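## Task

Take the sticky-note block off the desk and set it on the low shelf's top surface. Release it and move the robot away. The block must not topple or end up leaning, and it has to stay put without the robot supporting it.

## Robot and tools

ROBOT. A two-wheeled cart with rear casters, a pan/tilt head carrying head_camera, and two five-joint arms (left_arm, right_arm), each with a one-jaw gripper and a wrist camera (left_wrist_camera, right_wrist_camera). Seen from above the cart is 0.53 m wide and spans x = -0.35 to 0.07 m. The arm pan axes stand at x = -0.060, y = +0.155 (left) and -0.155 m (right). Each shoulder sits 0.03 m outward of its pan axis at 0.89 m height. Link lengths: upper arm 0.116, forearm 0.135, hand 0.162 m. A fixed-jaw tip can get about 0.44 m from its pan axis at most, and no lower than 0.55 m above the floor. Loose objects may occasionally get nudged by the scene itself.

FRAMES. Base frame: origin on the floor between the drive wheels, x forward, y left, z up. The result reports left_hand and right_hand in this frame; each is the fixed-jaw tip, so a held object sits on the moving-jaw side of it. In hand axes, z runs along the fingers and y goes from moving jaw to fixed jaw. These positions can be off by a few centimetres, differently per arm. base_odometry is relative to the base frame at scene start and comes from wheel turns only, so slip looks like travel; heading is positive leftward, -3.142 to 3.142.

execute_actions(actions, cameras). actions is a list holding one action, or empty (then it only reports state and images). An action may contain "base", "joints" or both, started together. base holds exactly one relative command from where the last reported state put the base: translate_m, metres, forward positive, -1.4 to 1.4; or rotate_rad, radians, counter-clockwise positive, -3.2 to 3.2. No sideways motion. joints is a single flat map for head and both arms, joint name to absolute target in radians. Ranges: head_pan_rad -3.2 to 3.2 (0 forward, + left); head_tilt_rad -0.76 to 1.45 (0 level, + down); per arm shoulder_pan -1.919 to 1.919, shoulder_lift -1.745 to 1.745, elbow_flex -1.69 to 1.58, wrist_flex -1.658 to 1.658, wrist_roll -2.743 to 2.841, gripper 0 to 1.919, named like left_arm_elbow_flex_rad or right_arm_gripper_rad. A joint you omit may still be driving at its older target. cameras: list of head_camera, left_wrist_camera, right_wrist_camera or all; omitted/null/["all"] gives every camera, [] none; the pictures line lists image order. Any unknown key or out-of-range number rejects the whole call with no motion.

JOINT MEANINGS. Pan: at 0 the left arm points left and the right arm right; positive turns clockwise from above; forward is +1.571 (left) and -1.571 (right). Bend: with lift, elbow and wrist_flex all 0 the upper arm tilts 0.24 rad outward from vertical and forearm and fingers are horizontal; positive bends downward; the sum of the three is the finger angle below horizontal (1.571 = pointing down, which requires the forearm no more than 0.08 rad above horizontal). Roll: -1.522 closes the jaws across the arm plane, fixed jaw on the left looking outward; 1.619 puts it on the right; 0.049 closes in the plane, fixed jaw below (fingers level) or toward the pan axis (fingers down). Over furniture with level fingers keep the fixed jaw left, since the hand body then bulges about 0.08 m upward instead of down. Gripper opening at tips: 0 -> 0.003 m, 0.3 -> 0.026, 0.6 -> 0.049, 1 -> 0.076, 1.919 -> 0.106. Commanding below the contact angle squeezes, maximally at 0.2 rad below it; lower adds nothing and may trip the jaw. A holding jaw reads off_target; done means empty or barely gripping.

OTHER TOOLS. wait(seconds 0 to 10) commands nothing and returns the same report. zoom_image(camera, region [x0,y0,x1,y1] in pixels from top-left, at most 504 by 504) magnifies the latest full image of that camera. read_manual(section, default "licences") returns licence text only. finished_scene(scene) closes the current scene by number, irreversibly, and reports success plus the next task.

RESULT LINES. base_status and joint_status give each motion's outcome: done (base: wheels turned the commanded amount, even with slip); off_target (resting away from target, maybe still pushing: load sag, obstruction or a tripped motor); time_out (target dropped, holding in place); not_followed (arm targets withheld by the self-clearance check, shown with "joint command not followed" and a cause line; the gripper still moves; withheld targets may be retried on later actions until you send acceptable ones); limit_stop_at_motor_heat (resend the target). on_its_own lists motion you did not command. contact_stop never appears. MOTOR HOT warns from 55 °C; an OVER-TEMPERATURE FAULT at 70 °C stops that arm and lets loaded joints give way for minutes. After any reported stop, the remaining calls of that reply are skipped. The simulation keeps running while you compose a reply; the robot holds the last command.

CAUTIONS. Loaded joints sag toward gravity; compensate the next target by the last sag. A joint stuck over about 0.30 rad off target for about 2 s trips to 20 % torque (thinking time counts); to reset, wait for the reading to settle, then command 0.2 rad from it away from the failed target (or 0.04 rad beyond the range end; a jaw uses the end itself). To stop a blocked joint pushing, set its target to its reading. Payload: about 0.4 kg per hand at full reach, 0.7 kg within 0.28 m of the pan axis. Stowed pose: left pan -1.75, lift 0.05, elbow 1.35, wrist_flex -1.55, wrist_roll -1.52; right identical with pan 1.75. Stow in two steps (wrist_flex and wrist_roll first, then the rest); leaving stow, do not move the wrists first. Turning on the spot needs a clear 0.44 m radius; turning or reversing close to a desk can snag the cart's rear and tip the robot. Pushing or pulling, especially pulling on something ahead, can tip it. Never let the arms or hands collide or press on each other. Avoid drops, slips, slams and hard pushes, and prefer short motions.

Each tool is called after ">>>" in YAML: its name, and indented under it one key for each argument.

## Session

>>> execute_actions:
  actions: []

Scene clock: 0.00 s.
base_odometry: x=+0.000 y=+0.000 heading=+0.000 (m, m, rad; odometry frame)
base_status: not commanded
joint_positions: head_pan_rad=+0.026 head_tilt_rad=+0.026 left_arm_shoulder_pan_rad=-1.760 left_arm_shoulder_lift_rad=+0.015 left_arm_elbow_flex_rad=+1.312 left_arm_wrist_flex_rad=-1.479 left_arm_wrist_roll_rad=-1.513 left_arm_gripper_rad=+1.920 right_arm_shoulder_pan_rad=+1.764 right_arm_shoulder_lift_rad=+0.074 right_arm_elbow_flex_rad=+1.307 right_arm_wrist_flex_rad=-1.578 right_arm_wrist_roll_rad=-1.534 right_arm_gripper_rad=+1.920
joint_status: not commanded
left_hand: x=-0.3104 y=+0.0992 z=+0.9004 quat_wxyz=(-0.068, -0.648, -0.065, +0.756) (m; base frame)
right_hand: x=-0.3114 y=-0.1138 z=+0.9041 quat_wxyz=(-0.070, +0.631, -0.065, -0.770) (m; base frame)
pictures: head_camera, left_wrist_camera, right_wrist_camera
Images, in order (width x height): head_camera 644x476, left_wrist_camera 644x476, right_wrist_camera 644x476.

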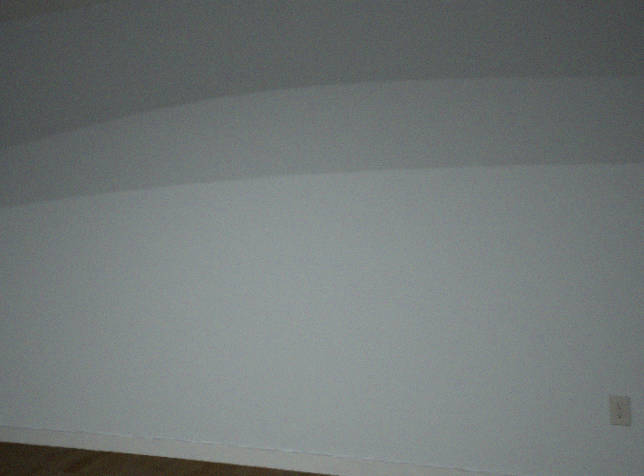

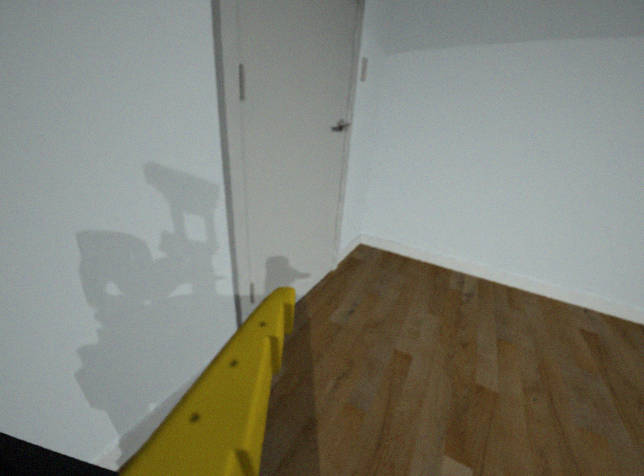

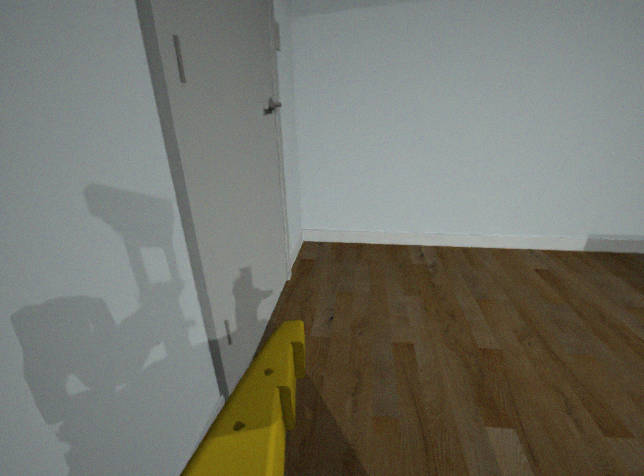

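>>> execute_actions:
  actions:
    - {"joints": {"head_pan_rad": 1.2, "head_tilt_rad": 0.45}}
  cameras: ["head_camera"]

Scene clock: 5.27 s.
base_odometry: x=+0.000 y=+0.000 heading=+0.000 (m, m, rad; odometry frame)
base_status: not commanded
joint_positions: head_pan_rad=+1.190 head_tilt_rad=+0.443 left_arm_shoulder_pan_rad=-1.760 left_arm_shoulder_lift_rad=+0.015 left_arm_elbow_flex_rad=+1.312 left_arm_wrist_flex_rad=-1.479 left_arm_wrist_roll_rad=-1.513 left_arm_gripper_rad=+1.920 right_arm_shoulder_pan_rad=+1.764 right_arm_shoulder_lift_rad=+0.074 right_arm_elbow_flex_rad=+1.307 right_arm_wrist_flex_rad=-1.578 right_arm_wrist_roll_rad=-1.534 right_arm_gripper_rad=+1.920
joint_status: all done
left_hand: x=-0.3104 y=+0.0992 z=+0.9004 quat_wxyz=(-0.068, -0.648, -0.065, +0.756) (m; base frame)
right_hand: x=-0.3114 y=-0.1138 z=+0.9041 quat_wxyz=(-0.070, +0.631, -0.065, -0.770) (m; base frame)
pictures: head_camera
Images, in order (width x height): head_camera 644x476.

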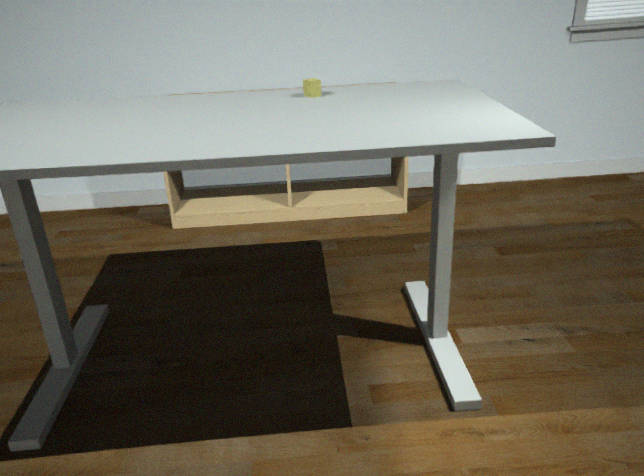

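>>> zoom_image:
  camera: "head_camera"
  region: [260, 60, 380, 130]

Region (260, 60, 380, 130) of head_camera's 644x476 image, scaled by 4.200; it fills the top 294 rows of this view, and the rest is white.

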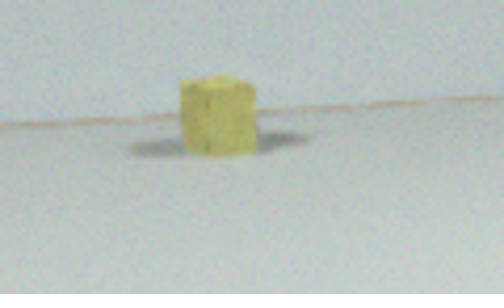

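>>> execute_actions:
  actions:
    - {"base": {"rotate_rad": 0.476}, "joints": {"head_pan_rad": 0.45, "head_tilt_rad": 0.5}}
  cameras: ["head_camera"]

Scene clock: 50.37 s.
base_odometry: x=-0.001 y=+0.000 heading=+0.475 (m, m, rad; odometry frame)
base_status: done
joint_positions: head_pan_rad=+0.460 head_tilt_rad=+0.494 left_arm_shoulder_pan_rad=-1.760 left_arm_shoulder_lift_rad=+0.015 left_arm_elbow_flex_rad=+1.312 left_arm_wrist_flex_rad=-1.479 left_arm_wrist_roll_rad=-1.513 left_arm_gripper_rad=+1.920 right_arm_shoulder_pan_rad=+1.764 right_arm_shoulder_lift_rad=+0.074 right_arm_elbow_flex_rad=+1.307 right_arm_wrist_flex_rad=-1.578 right_arm_wrist_roll_rad=-1.534 right_arm_gripper_rad=+1.920
joint_status: all done
left_hand: x=-0.3104 y=+0.0992 z=+0.9004 quat_wxyz=(-0.068, -0.648, -0.065, +0.756) (m; base frame)
right_hand: x=-0.3114 y=-0.1138 z=+0.9041 quat_wxyz=(-0.070, +0.631, -0.065, -0.770) (m; base frame)
pictures: head_camera
Images, in order (width x height): head_camera 644x476.

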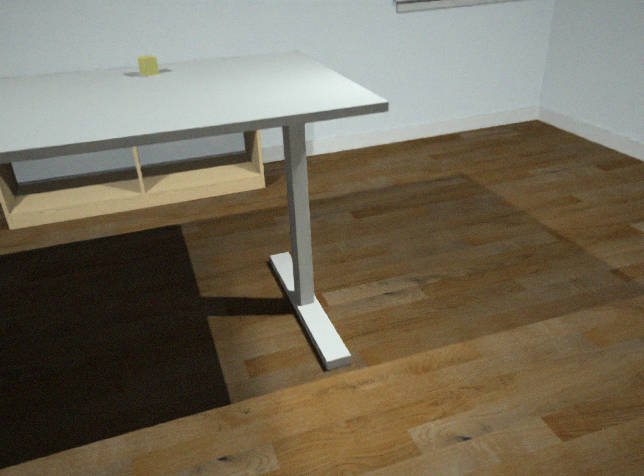

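>>> execute_actions:
  actions:
    - {"base": {"translate_m": 1.4}, "joints": {"head_pan_rad": 0.95, "head_tilt_rad": 0.5, "left_arm_shoulder_pan_rad": 1.6, "left_arm_shoulder_lift_rad": -0.3, "left_arm_elbow_flex_rad": 0.6}}
  cameras: ["head_camera"]

Scene clock: 64.73 s.
base_odometry: x=+1.245 y=+0.640 heading=+0.472 (m, m, rad; odometry frame)
base_status: done
joint_positions: head_pan_rad=+0.940 head_tilt_rad=+0.494 left_arm_shoulder_pan_rad=+1.595 left_arm_shoulder_lift_rad=-0.265 left_arm_elbow_flex_rad=+0.632 left_arm_wrist_flex_rad=-1.479 left_arm_wrist_roll_rad=-1.513 left_arm_gripper_rad=+1.920 right_arm_shoulder_pan_rad=+1.764 right_arm_shoulder_lift_rad=+0.074 right_arm_elbow_flex_rad=+1.307 right_arm_wrist_flex_rad=-1.578 right_arm_wrist_roll_rad=-1.534 right_arm_gripper_rad=+1.920
joint_status: all done
left_hand: x=+0.1672 y=+0.1573 z=+1.1102 quat_wxyz=(+0.974, +0.002, +0.227, -0.016) (m; base frame)
right_hand: x=-0.3114 y=-0.1138 z=+0.9041 quat_wxyz=(-0.070, +0.631, -0.065, -0.770) (m; base frame)
pictures: head_camera
Images, in order (width x height): head_camera 644x476.

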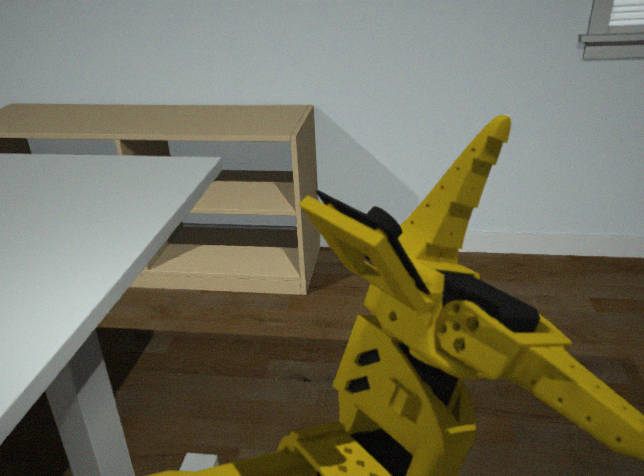

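>>> execute_actions:
  actions:
    - {"base": {"rotate_rad": 0.735}, "joints": {"head_pan_rad": 0.05, "head_tilt_rad": 0.5, "left_arm_elbow_flex_rad": 0.0, "left_arm_wrist_flex_rad": 0.9, "left_arm_wrist_roll_rad": -1.52, "left_arm_gripper_rad": 1.2}}
  cameras: ["head_camera"]

Scene clock: 85.70 s.
base_odometry: x=+1.244 y=+0.639 heading=+1.206 (m, m, rad; odometry frame)
base_status: done
joint_positions: head_pan_rad=+0.060 head_tilt_rad=+0.494 left_arm_shoulder_pan_rad=+1.595 left_arm_shoulder_lift_rad=-0.265 left_arm_elbow_flex_rad=+0.036 left_arm_wrist_flex_rad=+0.893 left_arm_wrist_roll_rad=-1.513 left_arm_gripper_rad=+1.207 right_arm_shoulder_pan_rad=+1.764 right_arm_shoulder_lift_rad=+0.074 right_arm_elbow_flex_rad=+1.307 right_arm_wrist_flex_rad=-1.578 right_arm_wrist_roll_rad=-1.534 right_arm_gripper_rad=+1.920
joint_status: all done
left_hand: x=+0.2245 y=+0.1559 z=+0.9467 quat_wxyz=(+0.438, +0.007, +0.899, -0.007) (m; base frame)
right_hand: x=-0.3114 y=-0.1138 z=+0.9041 quat_wxyz=(-0.070, +0.631, -0.065, -0.770) (m; base frame)
pictures: head_camera
Images, in order (width x height): head_camera 644x476.

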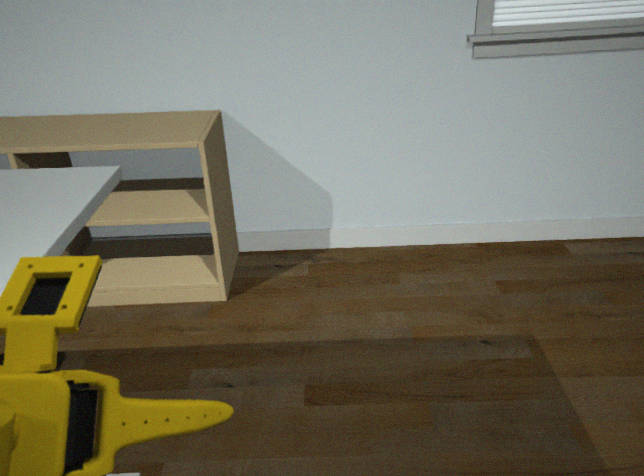

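>>> execute_actions:
  actions:
    - {"base": {"translate_m": 1.30}, "joints": {"head_pan_rad": 1.62, "head_tilt_rad": 0.5}}
  cameras: ["head_camera"]

Scene clock: 101.63 s.
base_odometry: x=+1.708 y=+1.854 heading=+1.204 (m, m, rad; odometry frame)
base_status: done
joint_positions: head_pan_rad=+1.610 head_tilt_rad=+0.494 left_arm_shoulder_pan_rad=+1.595 left_arm_shoulder_lift_rad=-0.265 left_arm_elbow_flex_rad=+0.036 left_arm_wrist_flex_rad=+0.894 left_arm_wrist_roll_rad=-1.513 left_arm_gripper_rad=+1.207 right_arm_shoulder_pan_rad=+1.764 right_arm_shoulder_lift_rad=+0.074 right_arm_elbow_flex_rad=+1.307 right_arm_wrist_flex_rad=-1.578 right_arm_wrist_roll_rad=-1.534 right_arm_gripper_rad=+1.920
joint_status: all done
left_hand: x=+0.2243 y=+0.1559 z=+0.9465 quat_wxyz=(+0.438, +0.007, +0.899, -0.007) (m; base frame)
right_hand: x=-0.3114 y=-0.1138 z=+0.9041 quat_wxyz=(-0.070, +0.631, -0.065, -0.770) (m; base frame)
pictures: head_camera
Images, in order (width x height): head_camera 644x476.

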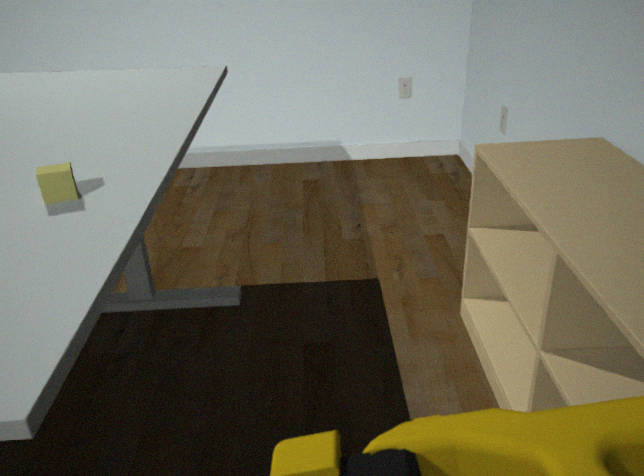

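>>> zoom_image:
  camera: "head_camera"
  region: [10, 140, 130, 230]

Region (10, 140, 130, 230) of head_camera's 644x476 image, scaled by 4.200; it fills the top 378 rows of this view, and the rest is white.

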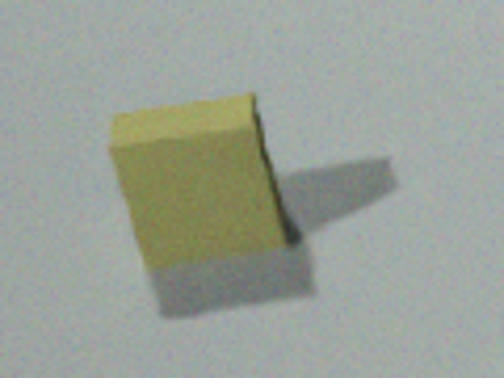

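>>> zoom_image:
  camera: "head_camera"
  region: [0, 40, 260, 300]

>>> zoom_image:
  camera: "head_camera"
  region: [0, 260, 260, 476]

>>> zoom_image:
  camera: "head_camera"
  region: [424, 120, 644, 420]

Region (0, 40, 260, 300) of head_camera's 644x476 image, scaled by 1.938.

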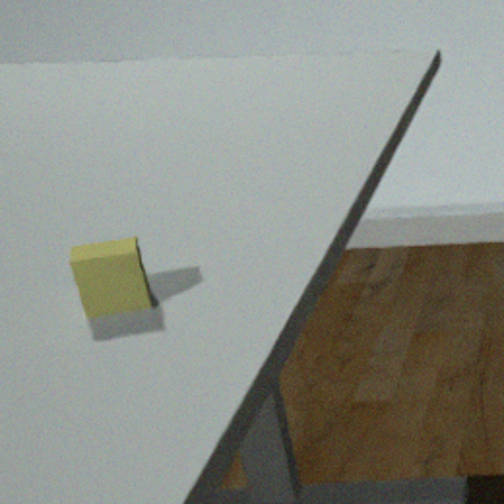

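Region (0, 260, 260, 476) of head_camera's 644x476 image, scaled by 1.938; it fills the top 419 rows of this view, and the rest is white.

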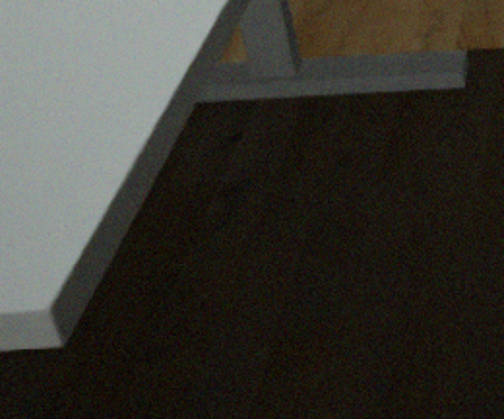

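Region (424, 120, 644, 420) of head_camera's 644x476 image, scaled by 1.680; it fills the left 370 columns of this view, and the rest is white.

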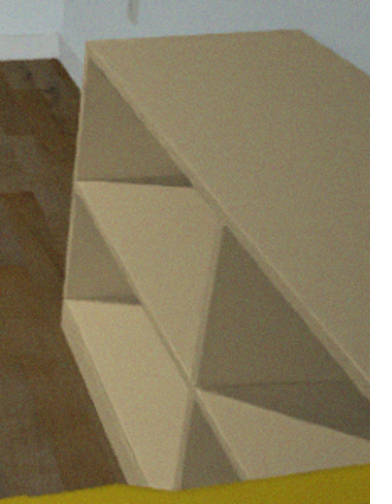

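>>> execute_actions:
  actions:
    - {"base": {"rotate_rad": 1.58}, "joints": {"head_pan_rad": 0.03, "head_tilt_rad": 0.5}}
  cameras: ["head_camera", "left_wrist_camera"]

Scene clock: 151.03 s.
base_odometry: x=+1.708 y=+1.854 heading=+2.783 (m, m, rad; odometry frame)
base_status: done
joint_positions: head_pan_rad=+0.040 head_tilt_rad=+0.494 left_arm_shoulder_pan_rad=+1.595 left_arm_shoulder_lift_rad=-0.265 left_arm_elbow_flex_rad=+0.036 left_arm_wrist_flex_rad=+0.894 left_arm_wrist_roll_rad=-1.513 left_arm_gripper_rad=+1.207 right_arm_shoulder_pan_rad=+1.764 right_arm_shoulder_lift_rad=+0.074 right_arm_elbow_flex_rad=+1.307 right_arm_wrist_flex_rad=-1.578 right_arm_wrist_roll_rad=-1.534 right_arm_gripper_rad=+1.920
joint_status: all done
left_hand: x=+0.2243 y=+0.1559 z=+0.9465 quat_wxyz=(+0.438, +0.007, +0.899, -0.007) (m; base frame)
right_hand: x=-0.3114 y=-0.1138 z=+0.9041 quat_wxyz=(-0.070, +0.631, -0.065, -0.770) (m; base frame)
pictures: head_camera, left_wrist_camera
Images, in order (width x height): head_camera 644x476, left_wrist_camera 644x476.

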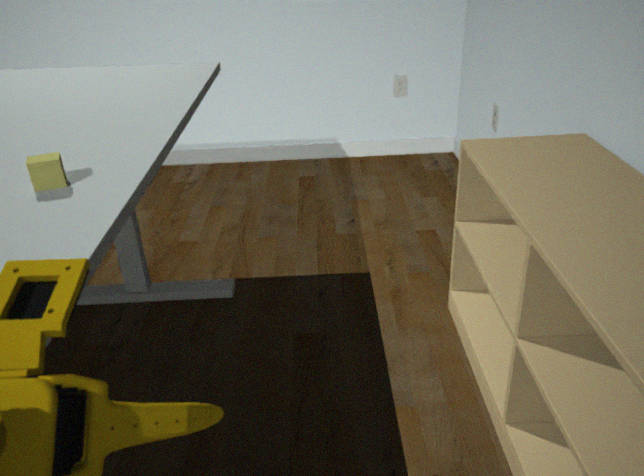

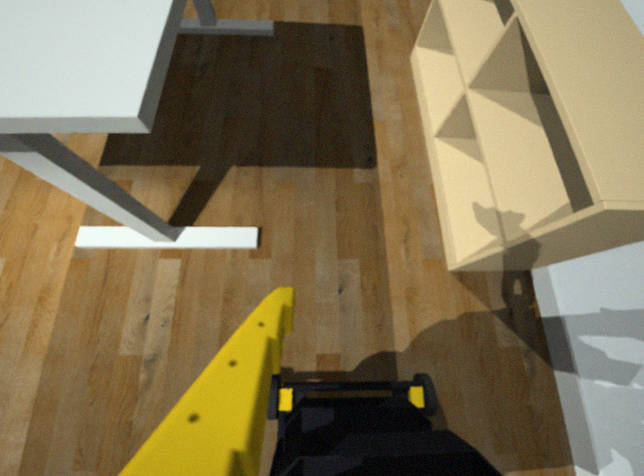

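>>> zoom_image:
  camera: "head_camera"
  region: [0, 50, 260, 310]

>>> zoom_image:
  camera: "head_camera"
  region: [424, 120, 644, 476]

Region (0, 50, 260, 310) of head_camera's 644x476 image, scaled by 1.938.

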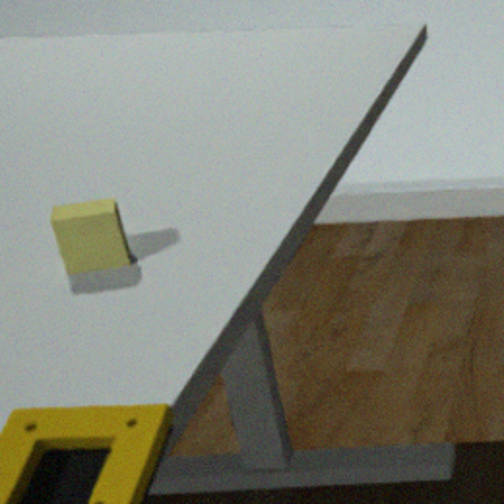

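Region (424, 120, 644, 476) of head_camera's 644x476 image, scaled by 1.416; it fills the left 311 columns of this view, and the rest is white.

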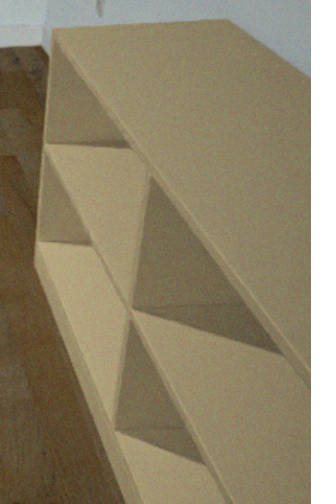

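>>> execute_actions:
  actions:
    - {"base": {"translate_m": 0.5}, "joints": {"left_arm_shoulder_pan_rad": -0.375, "left_arm_shoulder_lift_rad": -0.06, "left_arm_elbow_flex_rad": -0.345, "left_arm_wrist_flex_rad": 1.32}}
  cameras: ["head_camera", "left_wrist_camera"]

Scene clock: 172.57 s.
base_odometry: x=+1.239 y=+2.028 heading=+2.784 (m, m, rad; odometry frame)
base_status: done
joint_positions: head_pan_rad=+0.040 head_tilt_rad=+0.494 left_arm_shoulder_pan_rad=-0.369 left_arm_shoulder_lift_rad=-0.051 left_arm_elbow_flex_rad=-0.310 left_arm_wrist_flex_rad=+1.312 left_arm_wrist_roll_rad=-1.513 left_arm_gripper_rad=+1.207 right_arm_shoulder_pan_rad=+1.764 right_arm_shoulder_lift_rad=+0.074 right_arm_elbow_flex_rad=+1.307 right_arm_wrist_flex_rad=-1.578 right_arm_wrist_roll_rad=-1.534 right_arm_gripper_rad=+1.920
joint_status: all done
left_hand: x=-0.1645 y=+0.4041 z=+0.9294 quat_wxyz=(+0.174, -0.788, +0.535, +0.251) (m; base frame)
right_hand: x=-0.3114 y=-0.1138 z=+0.9041 quat_wxyz=(-0.070, +0.631, -0.065, -0.770) (m; base frame)
pictures: head_camera, left_wrist_camera
Images, in order (width x height): head_camera 644x476, left_wrist_camera 644x476.

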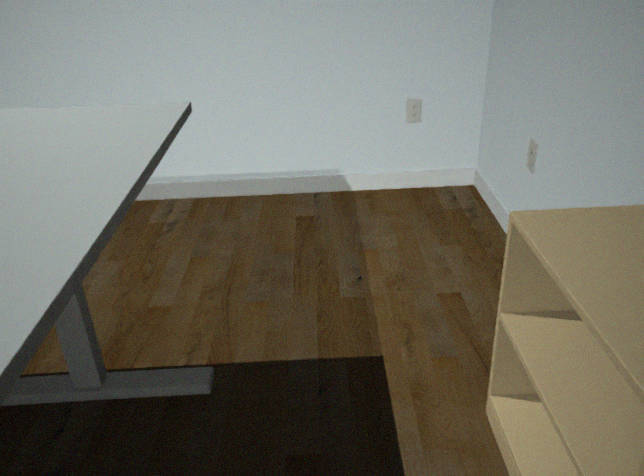

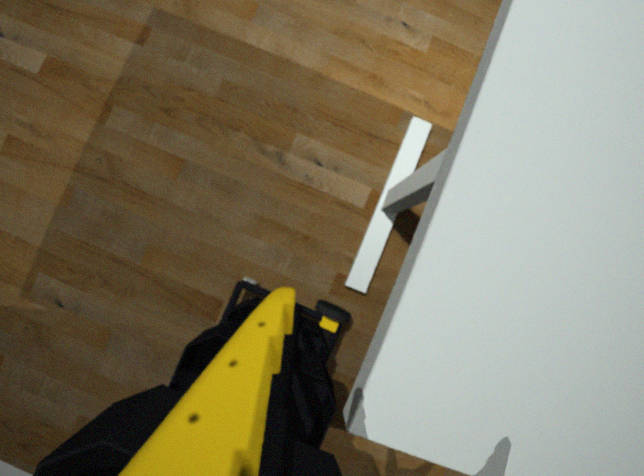

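>>> execute_actions:
  actions:
    - {"base": {"translate_m": 0.57}, "joints": {"head_pan_rad": 1.75, "head_tilt_rad": 0.7}}
  cameras: ["head_camera", "left_wrist_camera"]

Scene clock: 184.83 s.
base_odometry: x=+0.705 y=+2.228 heading=+2.784 (m, m, rad; odometry frame)
base_status: done
joint_positions: head_pan_rad=+1.740 head_tilt_rad=+0.694 left_arm_shoulder_pan_rad=-0.370 left_arm_shoulder_lift_rad=-0.051 left_arm_elbow_flex_rad=-0.310 left_arm_wrist_flex_rad=+1.312 left_arm_wrist_roll_rad=-1.513 left_arm_gripper_rad=+1.207 right_arm_shoulder_pan_rad=+1.764 right_arm_shoulder_lift_rad=+0.074 right_arm_elbow_flex_rad=+1.307 right_arm_wrist_flex_rad=-1.578 right_arm_wrist_roll_rad=-1.534 right_arm_gripper_rad=+1.920
joint_status: all done
left_hand: x=-0.1649 y=+0.4039 z=+0.9294 quat_wxyz=(+0.173, -0.788, +0.534, +0.251) (m; base frame)
right_hand: x=-0.3114 y=-0.1138 z=+0.9041 quat_wxyz=(-0.070, +0.631, -0.065, -0.770) (m; base frame)
pictures: head_camera, left_wrist_camera
Images, in order (width x height): head_camera 644x476, left_wrist_camera 644x476.

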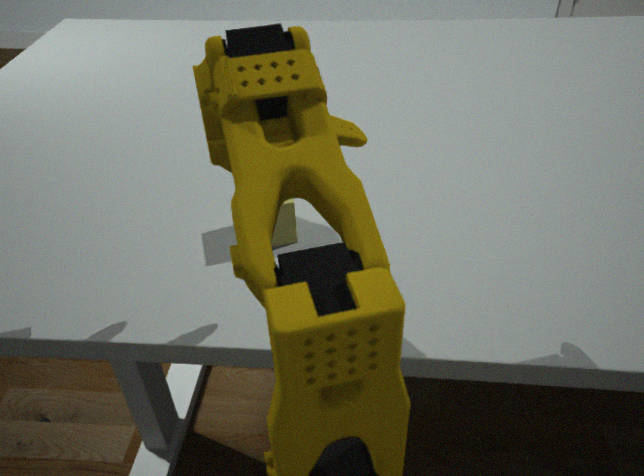

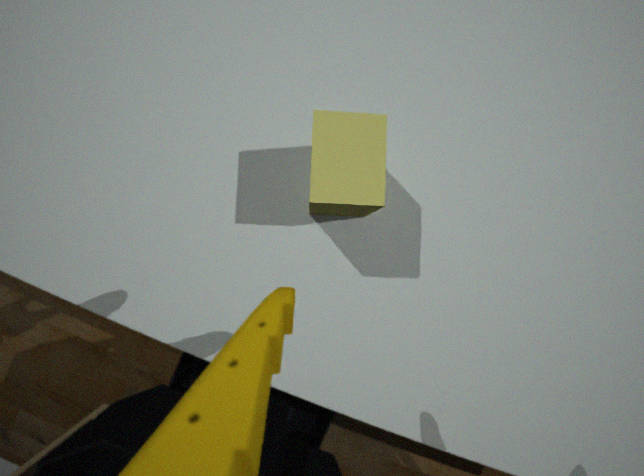

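>>> execute_actions:
  actions:
    - {"joints": {"left_arm_shoulder_pan_rad": -0.397, "left_arm_shoulder_lift_rad": 0.192, "left_arm_elbow_flex_rad": -0.26, "left_arm_wrist_flex_rad": 0.94}}
  cameras: ["head_camera", "left_wrist_camera"]

Scene clock: 214.83 s.
base_odometry: x=+0.705 y=+2.228 heading=+2.784 (m, m, rad; odometry frame)
base_status: not commanded
joint_positions: head_pan_rad=+1.740 head_tilt_rad=+0.694 left_arm_shoulder_pan_rad=-0.392 left_arm_shoulder_lift_rad=+0.207 left_arm_elbow_flex_rad=-0.253 left_arm_wrist_flex_rad=+0.959 left_arm_wrist_roll_rad=-1.513 left_arm_gripper_rad=+1.207 right_arm_shoulder_pan_rad=+1.764 right_arm_shoulder_lift_rad=+0.074 right_arm_elbow_flex_rad=+1.307 right_arm_wrist_flex_rad=-1.578 right_arm_wrist_roll_rad=-1.534 right_arm_gripper_rad=+1.920
joint_status: all done
left_hand: x=-0.1868 y=+0.4417 z=+0.8826 quat_wxyz=(+0.181, -0.789, +0.523, +0.268) (m; base frame)
right_hand: x=-0.3114 y=-0.1138 z=+0.9041 quat_wxyz=(-0.070, +0.631, -0.065, -0.770) (m; base frame)
pictures: head_camera, left_wrist_camera
Images, in order (width x height): head_camera 644x476, left_wrist_camera 644x476.

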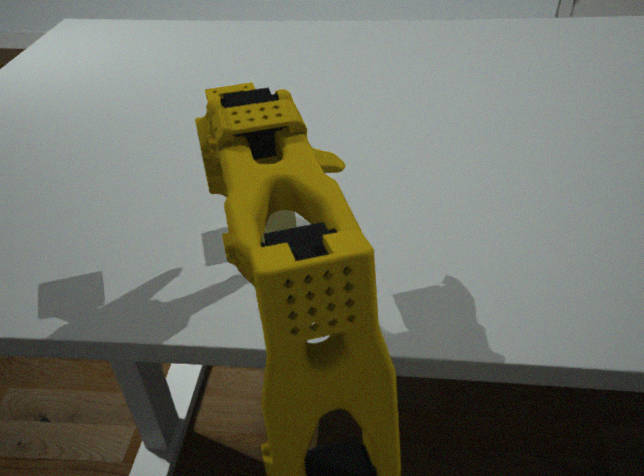

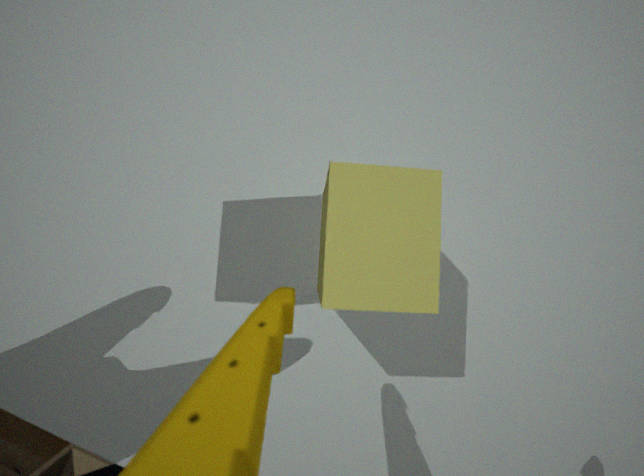

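>>> execute_actions:
  actions:
    - {"joints": {"left_arm_shoulder_lift_rad": 0.413, "left_arm_wrist_flex_rad": 0.702}}
  cameras: ["head_camera", "left_wrist_camera"]

Scene clock: 240.03 s.
base_odometry: x=+0.705 y=+2.228 heading=+2.784 (m, m, rad; odometry frame)
base_status: not commanded
joint_positions: head_pan_rad=+1.740 head_tilt_rad=+0.694 left_arm_shoulder_pan_rad=-0.392 left_arm_shoulder_lift_rad=+0.434 left_arm_elbow_flex_rad=-0.253 left_arm_wrist_flex_rad=+0.720 left_arm_wrist_roll_rad=-1.513 left_arm_gripper_rad=+1.207 right_arm_shoulder_pan_rad=+1.764 right_arm_shoulder_lift_rad=+0.074 right_arm_elbow_flex_rad=+1.307 right_arm_wrist_flex_rad=-1.578 right_arm_wrist_roll_rad=-1.534 right_arm_gripper_rad=+1.920
joint_status: all done
left_hand: x=-0.1955 y=+0.4628 z=+0.8391 quat_wxyz=(+0.184, -0.787, +0.521, +0.272) (m; base frame)
right_hand: x=-0.3114 y=-0.1138 z=+0.9041 quat_wxyz=(-0.070, +0.631, -0.065, -0.770) (m; base frame)
pictures: head_camera, left_wrist_camera
Images, in order (width x height): head_camera 644x476, left_wrist_camera 644x476.

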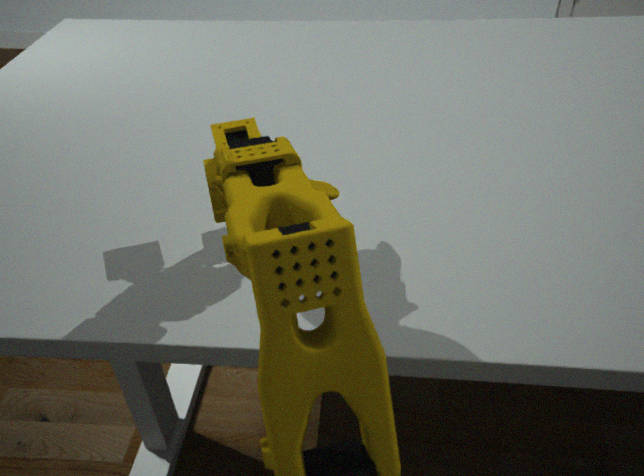

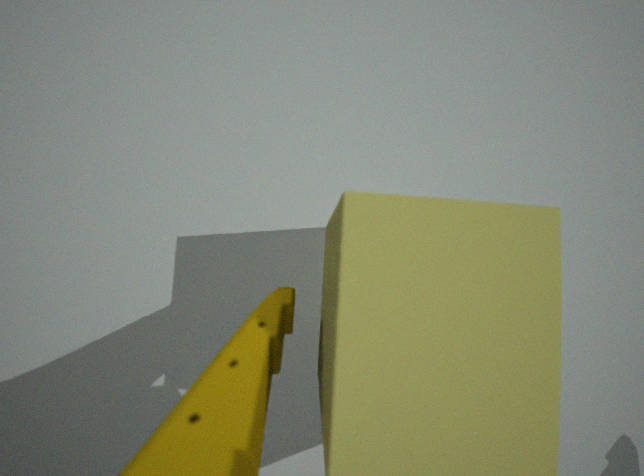

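>>> execute_actions:
  actions:
    - {"joints": {"left_arm_shoulder_pan_rad": -0.365, "left_arm_gripper_rad": 0.34}}
  cameras: ["left_wrist_camera"]

Scene clock: 248.37 s.
base_odometry: x=+0.705 y=+2.228 heading=+2.784 (m, m, rad; odometry frame)
base_status: not commanded
joint_positions: head_pan_rad=+1.740 head_tilt_rad=+0.694 left_arm_shoulder_pan_rad=-0.370 left_arm_shoulder_lift_rad=+0.428 left_arm_elbow_flex_rad=-0.253 left_arm_wrist_flex_rad=+0.715 left_arm_wrist_roll_rad=-1.513 left_arm_gripper_rad=+0.499 right_arm_shoulder_pan_rad=+1.764 right_arm_shoulder_lift_rad=+0.074 right_arm_elbow_flex_rad=+1.307 right_arm_wrist_flex_rad=-1.578 right_arm_wrist_roll_rad=-1.534 right_arm_gripper_rad=+1.920
joint_status: left_arm_gripper_rad off_target (ended at +0.499, target +0.340); the others done
left_hand: x=-0.1892 y=+0.4665 z=+0.8415 quat_wxyz=(+0.190, -0.780, +0.529, +0.275) (m; base frame)
right_hand: x=-0.3114 y=-0.1138 z=+0.9041 quat_wxyz=(-0.070, +0.631, -0.065, -0.770) (m; base frame)
pictures: left_wrist_camera
Images, in order (width x height): left_wrist_camera 644x476.

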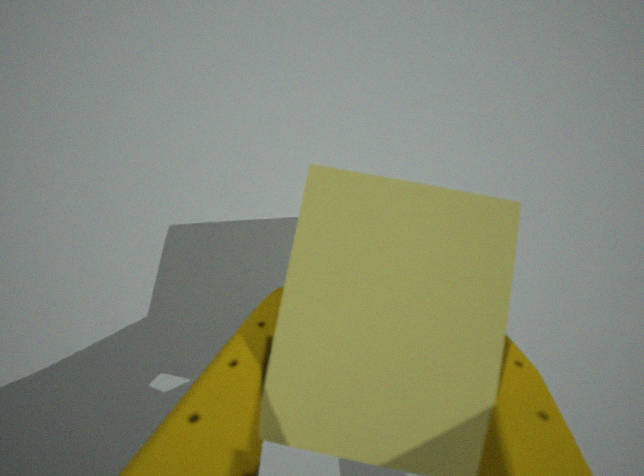

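>>> execute_actions:
  actions:
    - {"joints": {"left_arm_gripper_rad": 0.32, "left_arm_shoulder_lift_rad": 0.26}}
  cameras: ["left_wrist_camera", "head_camera"]

Scene clock: 256.83 s.
base_odometry: x=+0.705 y=+2.228 heading=+2.784 (m, m, rad; odometry frame)
base_status: not commanded
joint_positions: head_pan_rad=+1.740 head_tilt_rad=+0.694 left_arm_shoulder_pan_rad=-0.370 left_arm_shoulder_lift_rad=+0.331 left_arm_elbow_flex_rad=-0.245 left_arm_wrist_flex_rad=+0.715 left_arm_wrist_roll_rad=-1.513 left_arm_gripper_rad=+0.498 right_arm_shoulder_pan_rad=+1.764 right_arm_shoulder_lift_rad=+0.074 right_arm_elbow_flex_rad=+1.307 right_arm_wrist_flex_rad=-1.578 right_arm_wrist_roll_rad=-1.534 right_arm_gripper_rad=+1.920
joint_status: left_arm_gripper_rad off_target (ended at +0.498, target +0.320); the others done
left_hand: x=-0.1901 y=+0.4690 z=+0.8694 quat_wxyz=(+0.214, -0.767, +0.520, +0.309) (m; base frame)
right_hand: x=-0.3114 y=-0.1138 z=+0.9041 quat_wxyz=(-0.070, +0.631, -0.065, -0.770) (m; base frame)
pictures: head_camera, left_wrist_camera
Images, in order (width x height): head_camera 644x476, left_wrist_camera 644x476.

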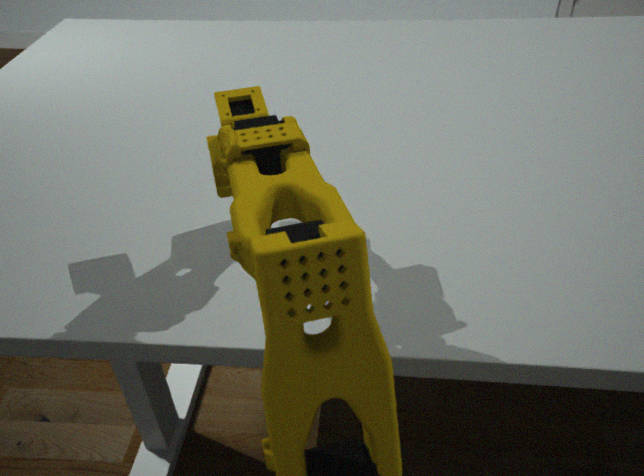

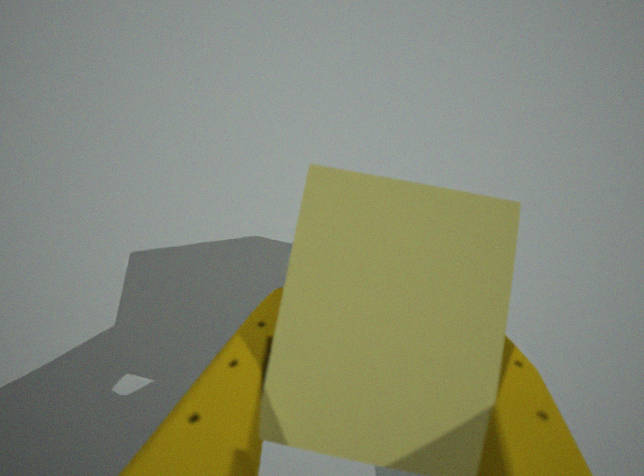

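>>> execute_actions:
  actions:
    - {"base": {"translate_m": -0.865}, "joints": {"left_arm_shoulder_pan_rad": 1.635, "left_arm_shoulder_lift_rad": 0.0, "left_arm_wrist_flex_rad": 1.05, "head_pan_rad": 1.25, "head_tilt_rad": 0.8}}
  cameras: ["left_wrist_camera", "head_camera"]

Scene clock: 272.93 s.
base_odometry: x=+1.515 y=+1.924 heading=+2.780 (m, m, rad; odometry frame)
base_status: done
joint_positions: head_pan_rad=+1.260 head_tilt_rad=+0.795 left_arm_shoulder_pan_rad=+1.630 left_arm_shoulder_lift_rad=+0.063 left_arm_elbow_flex_rad=-0.244 left_arm_wrist_flex_rad=+1.046 left_arm_wrist_roll_rad=-1.513 left_arm_gripper_rad=+0.497 right_arm_shoulder_pan_rad=+1.764 right_arm_shoulder_lift_rad=+0.074 right_arm_elbow_flex_rad=+1.307 right_arm_wrist_flex_rad=-1.578 right_arm_wrist_roll_rad=-1.534 right_arm_gripper_rad=+1.920
joint_status: all done
left_hand: x=+0.2409 y=+0.1449 z=+0.9115 quat_wxyz=(+0.345, +0.023, +0.938, -0.012) (m; base frame)
right_hand: x=-0.3114 y=-0.1138 z=+0.9041 quat_wxyz=(-0.070, +0.631, -0.065, -0.770) (m; base frame)
pictures: head_camera, left_wrist_camera
Images, in order (width x height): head_camera 644x476, left_wrist_camera 644x476.

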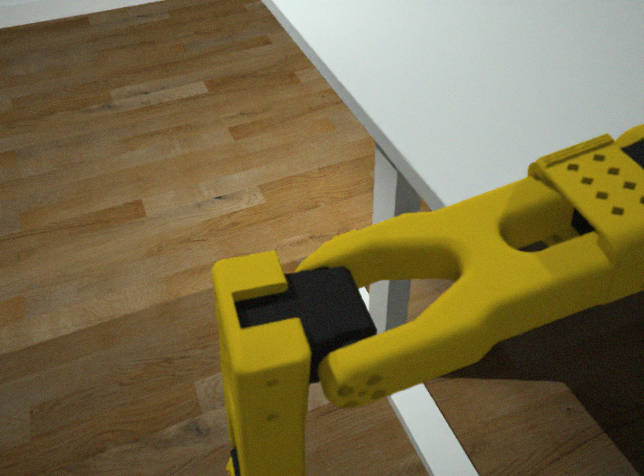

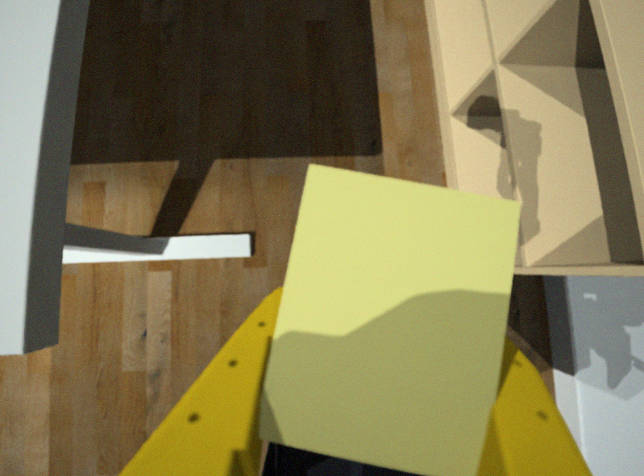

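>>> execute_actions:
  actions:
    - {"base": {"rotate_rad": -1.19}, "joints": {"left_arm_shoulder_lift_rad": 1.2, "left_arm_wrist_flex_rad": -0.31, "head_pan_rad": 0.1, "head_tilt_rad": 0.87}}
  cameras: ["left_wrist_camera", "head_camera"]

Scene clock: 301.23 s.
base_odometry: x=+1.516 y=+1.924 heading=+1.591 (m, m, rad; odometry frame)
base_status: done
joint_positions: head_pan_rad=+0.110 head_tilt_rad=+0.865 left_arm_shoulder_pan_rad=+1.632 left_arm_shoulder_lift_rad=+1.230 left_arm_elbow_flex_rad=-0.244 left_arm_wrist_flex_rad=-0.285 left_arm_wrist_roll_rad=-1.513 left_arm_gripper_rad=+0.497 right_arm_shoulder_pan_rad=+1.764 right_arm_shoulder_lift_rad=+0.074 right_arm_elbow_flex_rad=+1.307 right_arm_wrist_flex_rad=-1.578 right_arm_wrist_roll_rad=-1.534 right_arm_gripper_rad=+1.920
joint_status: all done
left_hand: x=+0.2869 y=+0.1416 z=+0.6917 quat_wxyz=(+0.421, +0.023, +0.907, -0.015) (m; base frame)
right_hand: x=-0.3114 y=-0.1138 z=+0.9041 quat_wxyz=(-0.070, +0.631, -0.065, -0.770) (m; base frame)
pictures: head_camera, left_wrist_camera
Images, in order (width x height): head_camera 644x476, left_wrist_camera 644x476.

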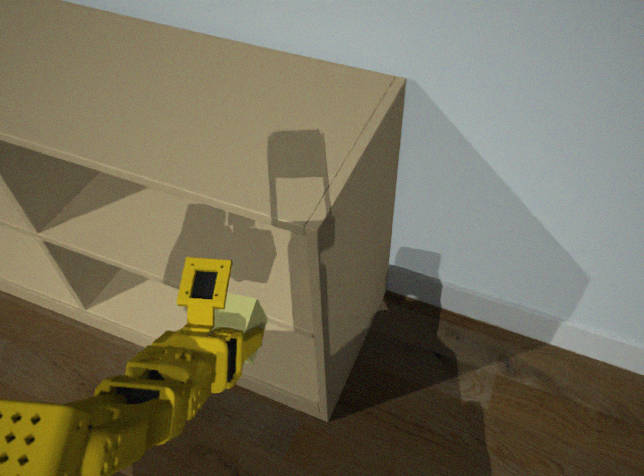

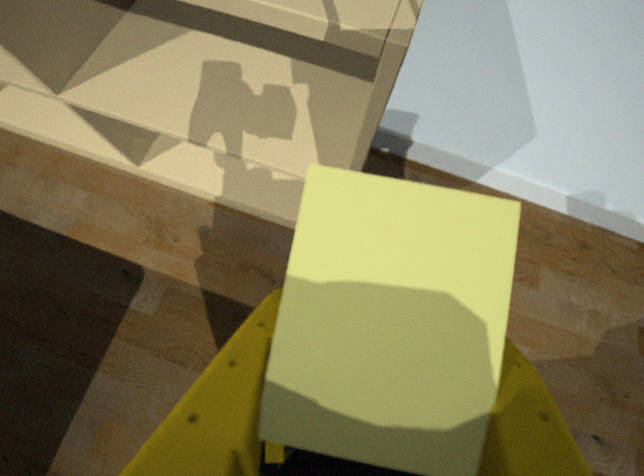

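>>> execute_actions:
  actions: []

Scene clock: 313.97 s.
base_odometry: x=+1.516 y=+1.924 heading=+1.591 (m, m, rad; odometry frame)
base_status: done
joint_positions: head_pan_rad=+0.110 head_tilt_rad=+0.865 left_arm_shoulder_pan_rad=+1.632 left_arm_shoulder_lift_rad=+1.230 left_arm_elbow_flex_rad=-0.244 left_arm_wrist_flex_rad=-0.285 left_arm_wrist_roll_rad=-1.513 left_arm_gripper_rad=+0.497 right_arm_shoulder_pan_rad=+1.764 right_arm_shoulder_lift_rad=+0.074 right_arm_elbow_flex_rad=+1.307 right_arm_wrist_flex_rad=-1.578 right_arm_wrist_roll_rad=-1.534 right_arm_gripper_rad=+1.920
joint_status: all done
left_hand: x=+0.2869 y=+0.1416 z=+0.6917 quat_wxyz=(+0.421, +0.023, +0.907, -0.015) (m; base frame)
right_hand: x=-0.3114 y=-0.1138 z=+0.9041 quat_wxyz=(-0.070, +0.631, -0.065, -0.770) (m; base frame)
pictures: head_camera, left_wrist_camera, right_wrist_camera
Images, in order (width x height): head_camera 644x476, left_wrist_camera 644x476, right_wrist_camera 644x476.

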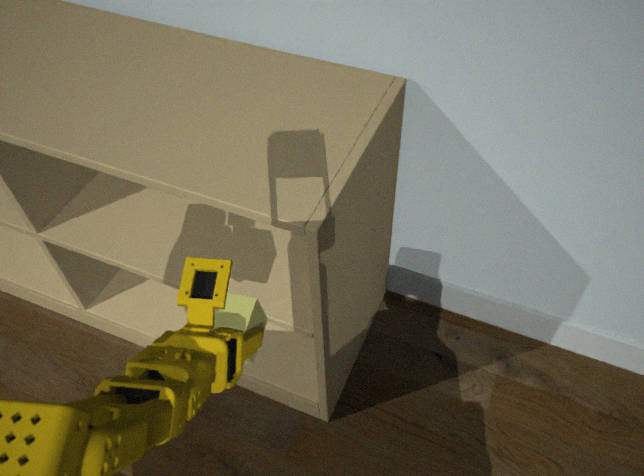

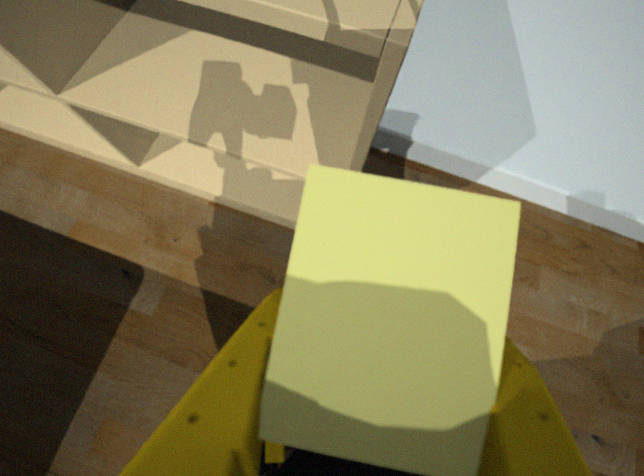

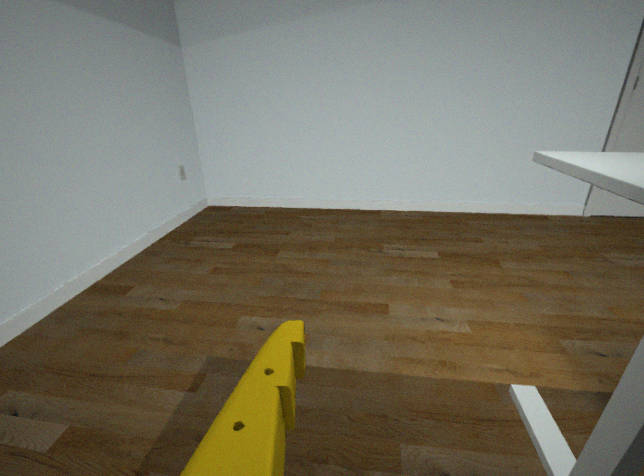

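>>> execute_actions:
  actions:
    - {"base": {"translate_m": 0.37}, "joints": {"head_pan_rad": 0.35, "head_tilt_rad": 1.05}}

Scene clock: 330.13 s.
base_odometry: x=+1.509 y=+2.294 heading=+1.590 (m, m, rad; odometry frame)
base_status: done
joint_positions: head_pan_rad=+0.340 head_tilt_rad=+1.045 left_arm_shoulder_pan_rad=+1.632 left_arm_shoulder_lift_rad=+1.233 left_arm_elbow_flex_rad=-0.244 left_arm_wrist_flex_rad=-0.285 left_arm_wrist_roll_rad=-1.513 left_arm_gripper_rad=+0.497 right_arm_shoulder_pan_rad=+1.764 right_arm_shoulder_lift_rad=+0.074 right_arm_elbow_flex_rad=+1.307 right_arm_wrist_flex_rad=-1.578 right_arm_wrist_roll_rad=-1.534 right_arm_gripper_rad=+1.920
joint_status: all done
left_hand: x=+0.2863 y=+0.1416 z=+0.6908 quat_wxyz=(+0.420, +0.023, +0.907, -0.015) (m; base frame)
right_hand: x=-0.3114 y=-0.1138 z=+0.9041 quat_wxyz=(-0.070, +0.631, -0.065, -0.770) (m; base frame)
pictures: head_camera, left_wrist_camera, right_wrist_camera
Images, in order (width x height): head_camera 644x476, left_wrist_camera 644x476, right_wrist_camera 644x476.

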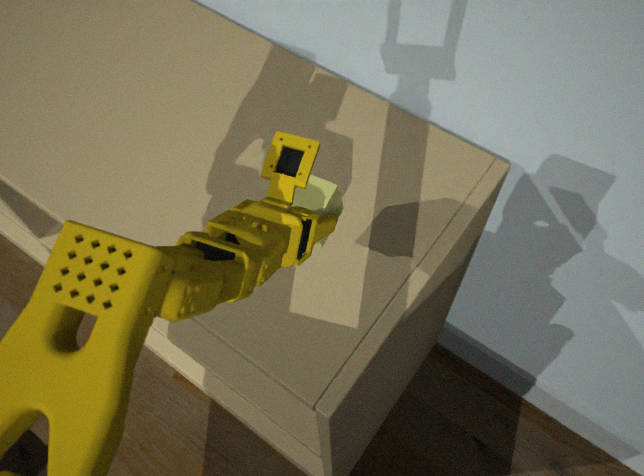

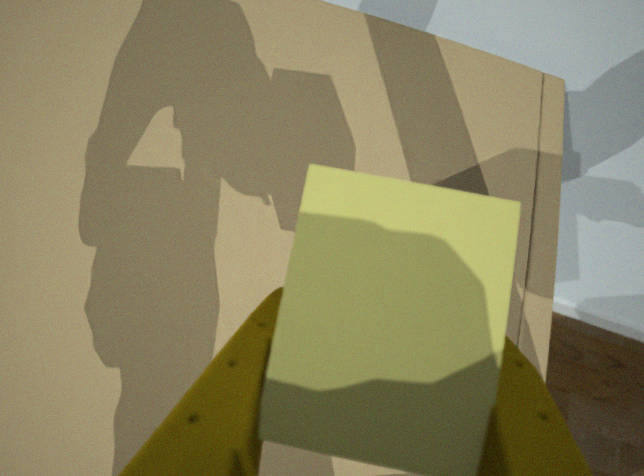

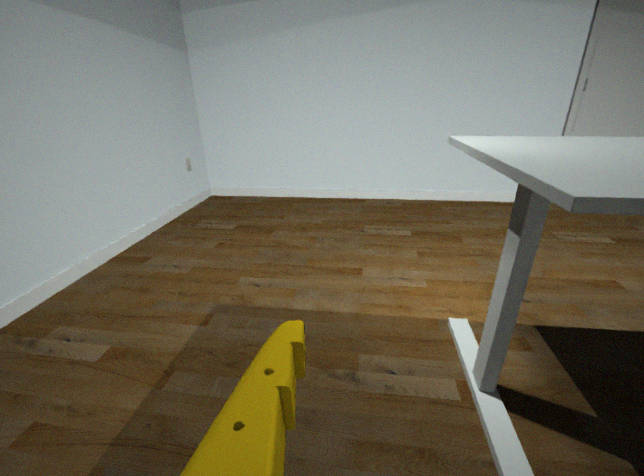

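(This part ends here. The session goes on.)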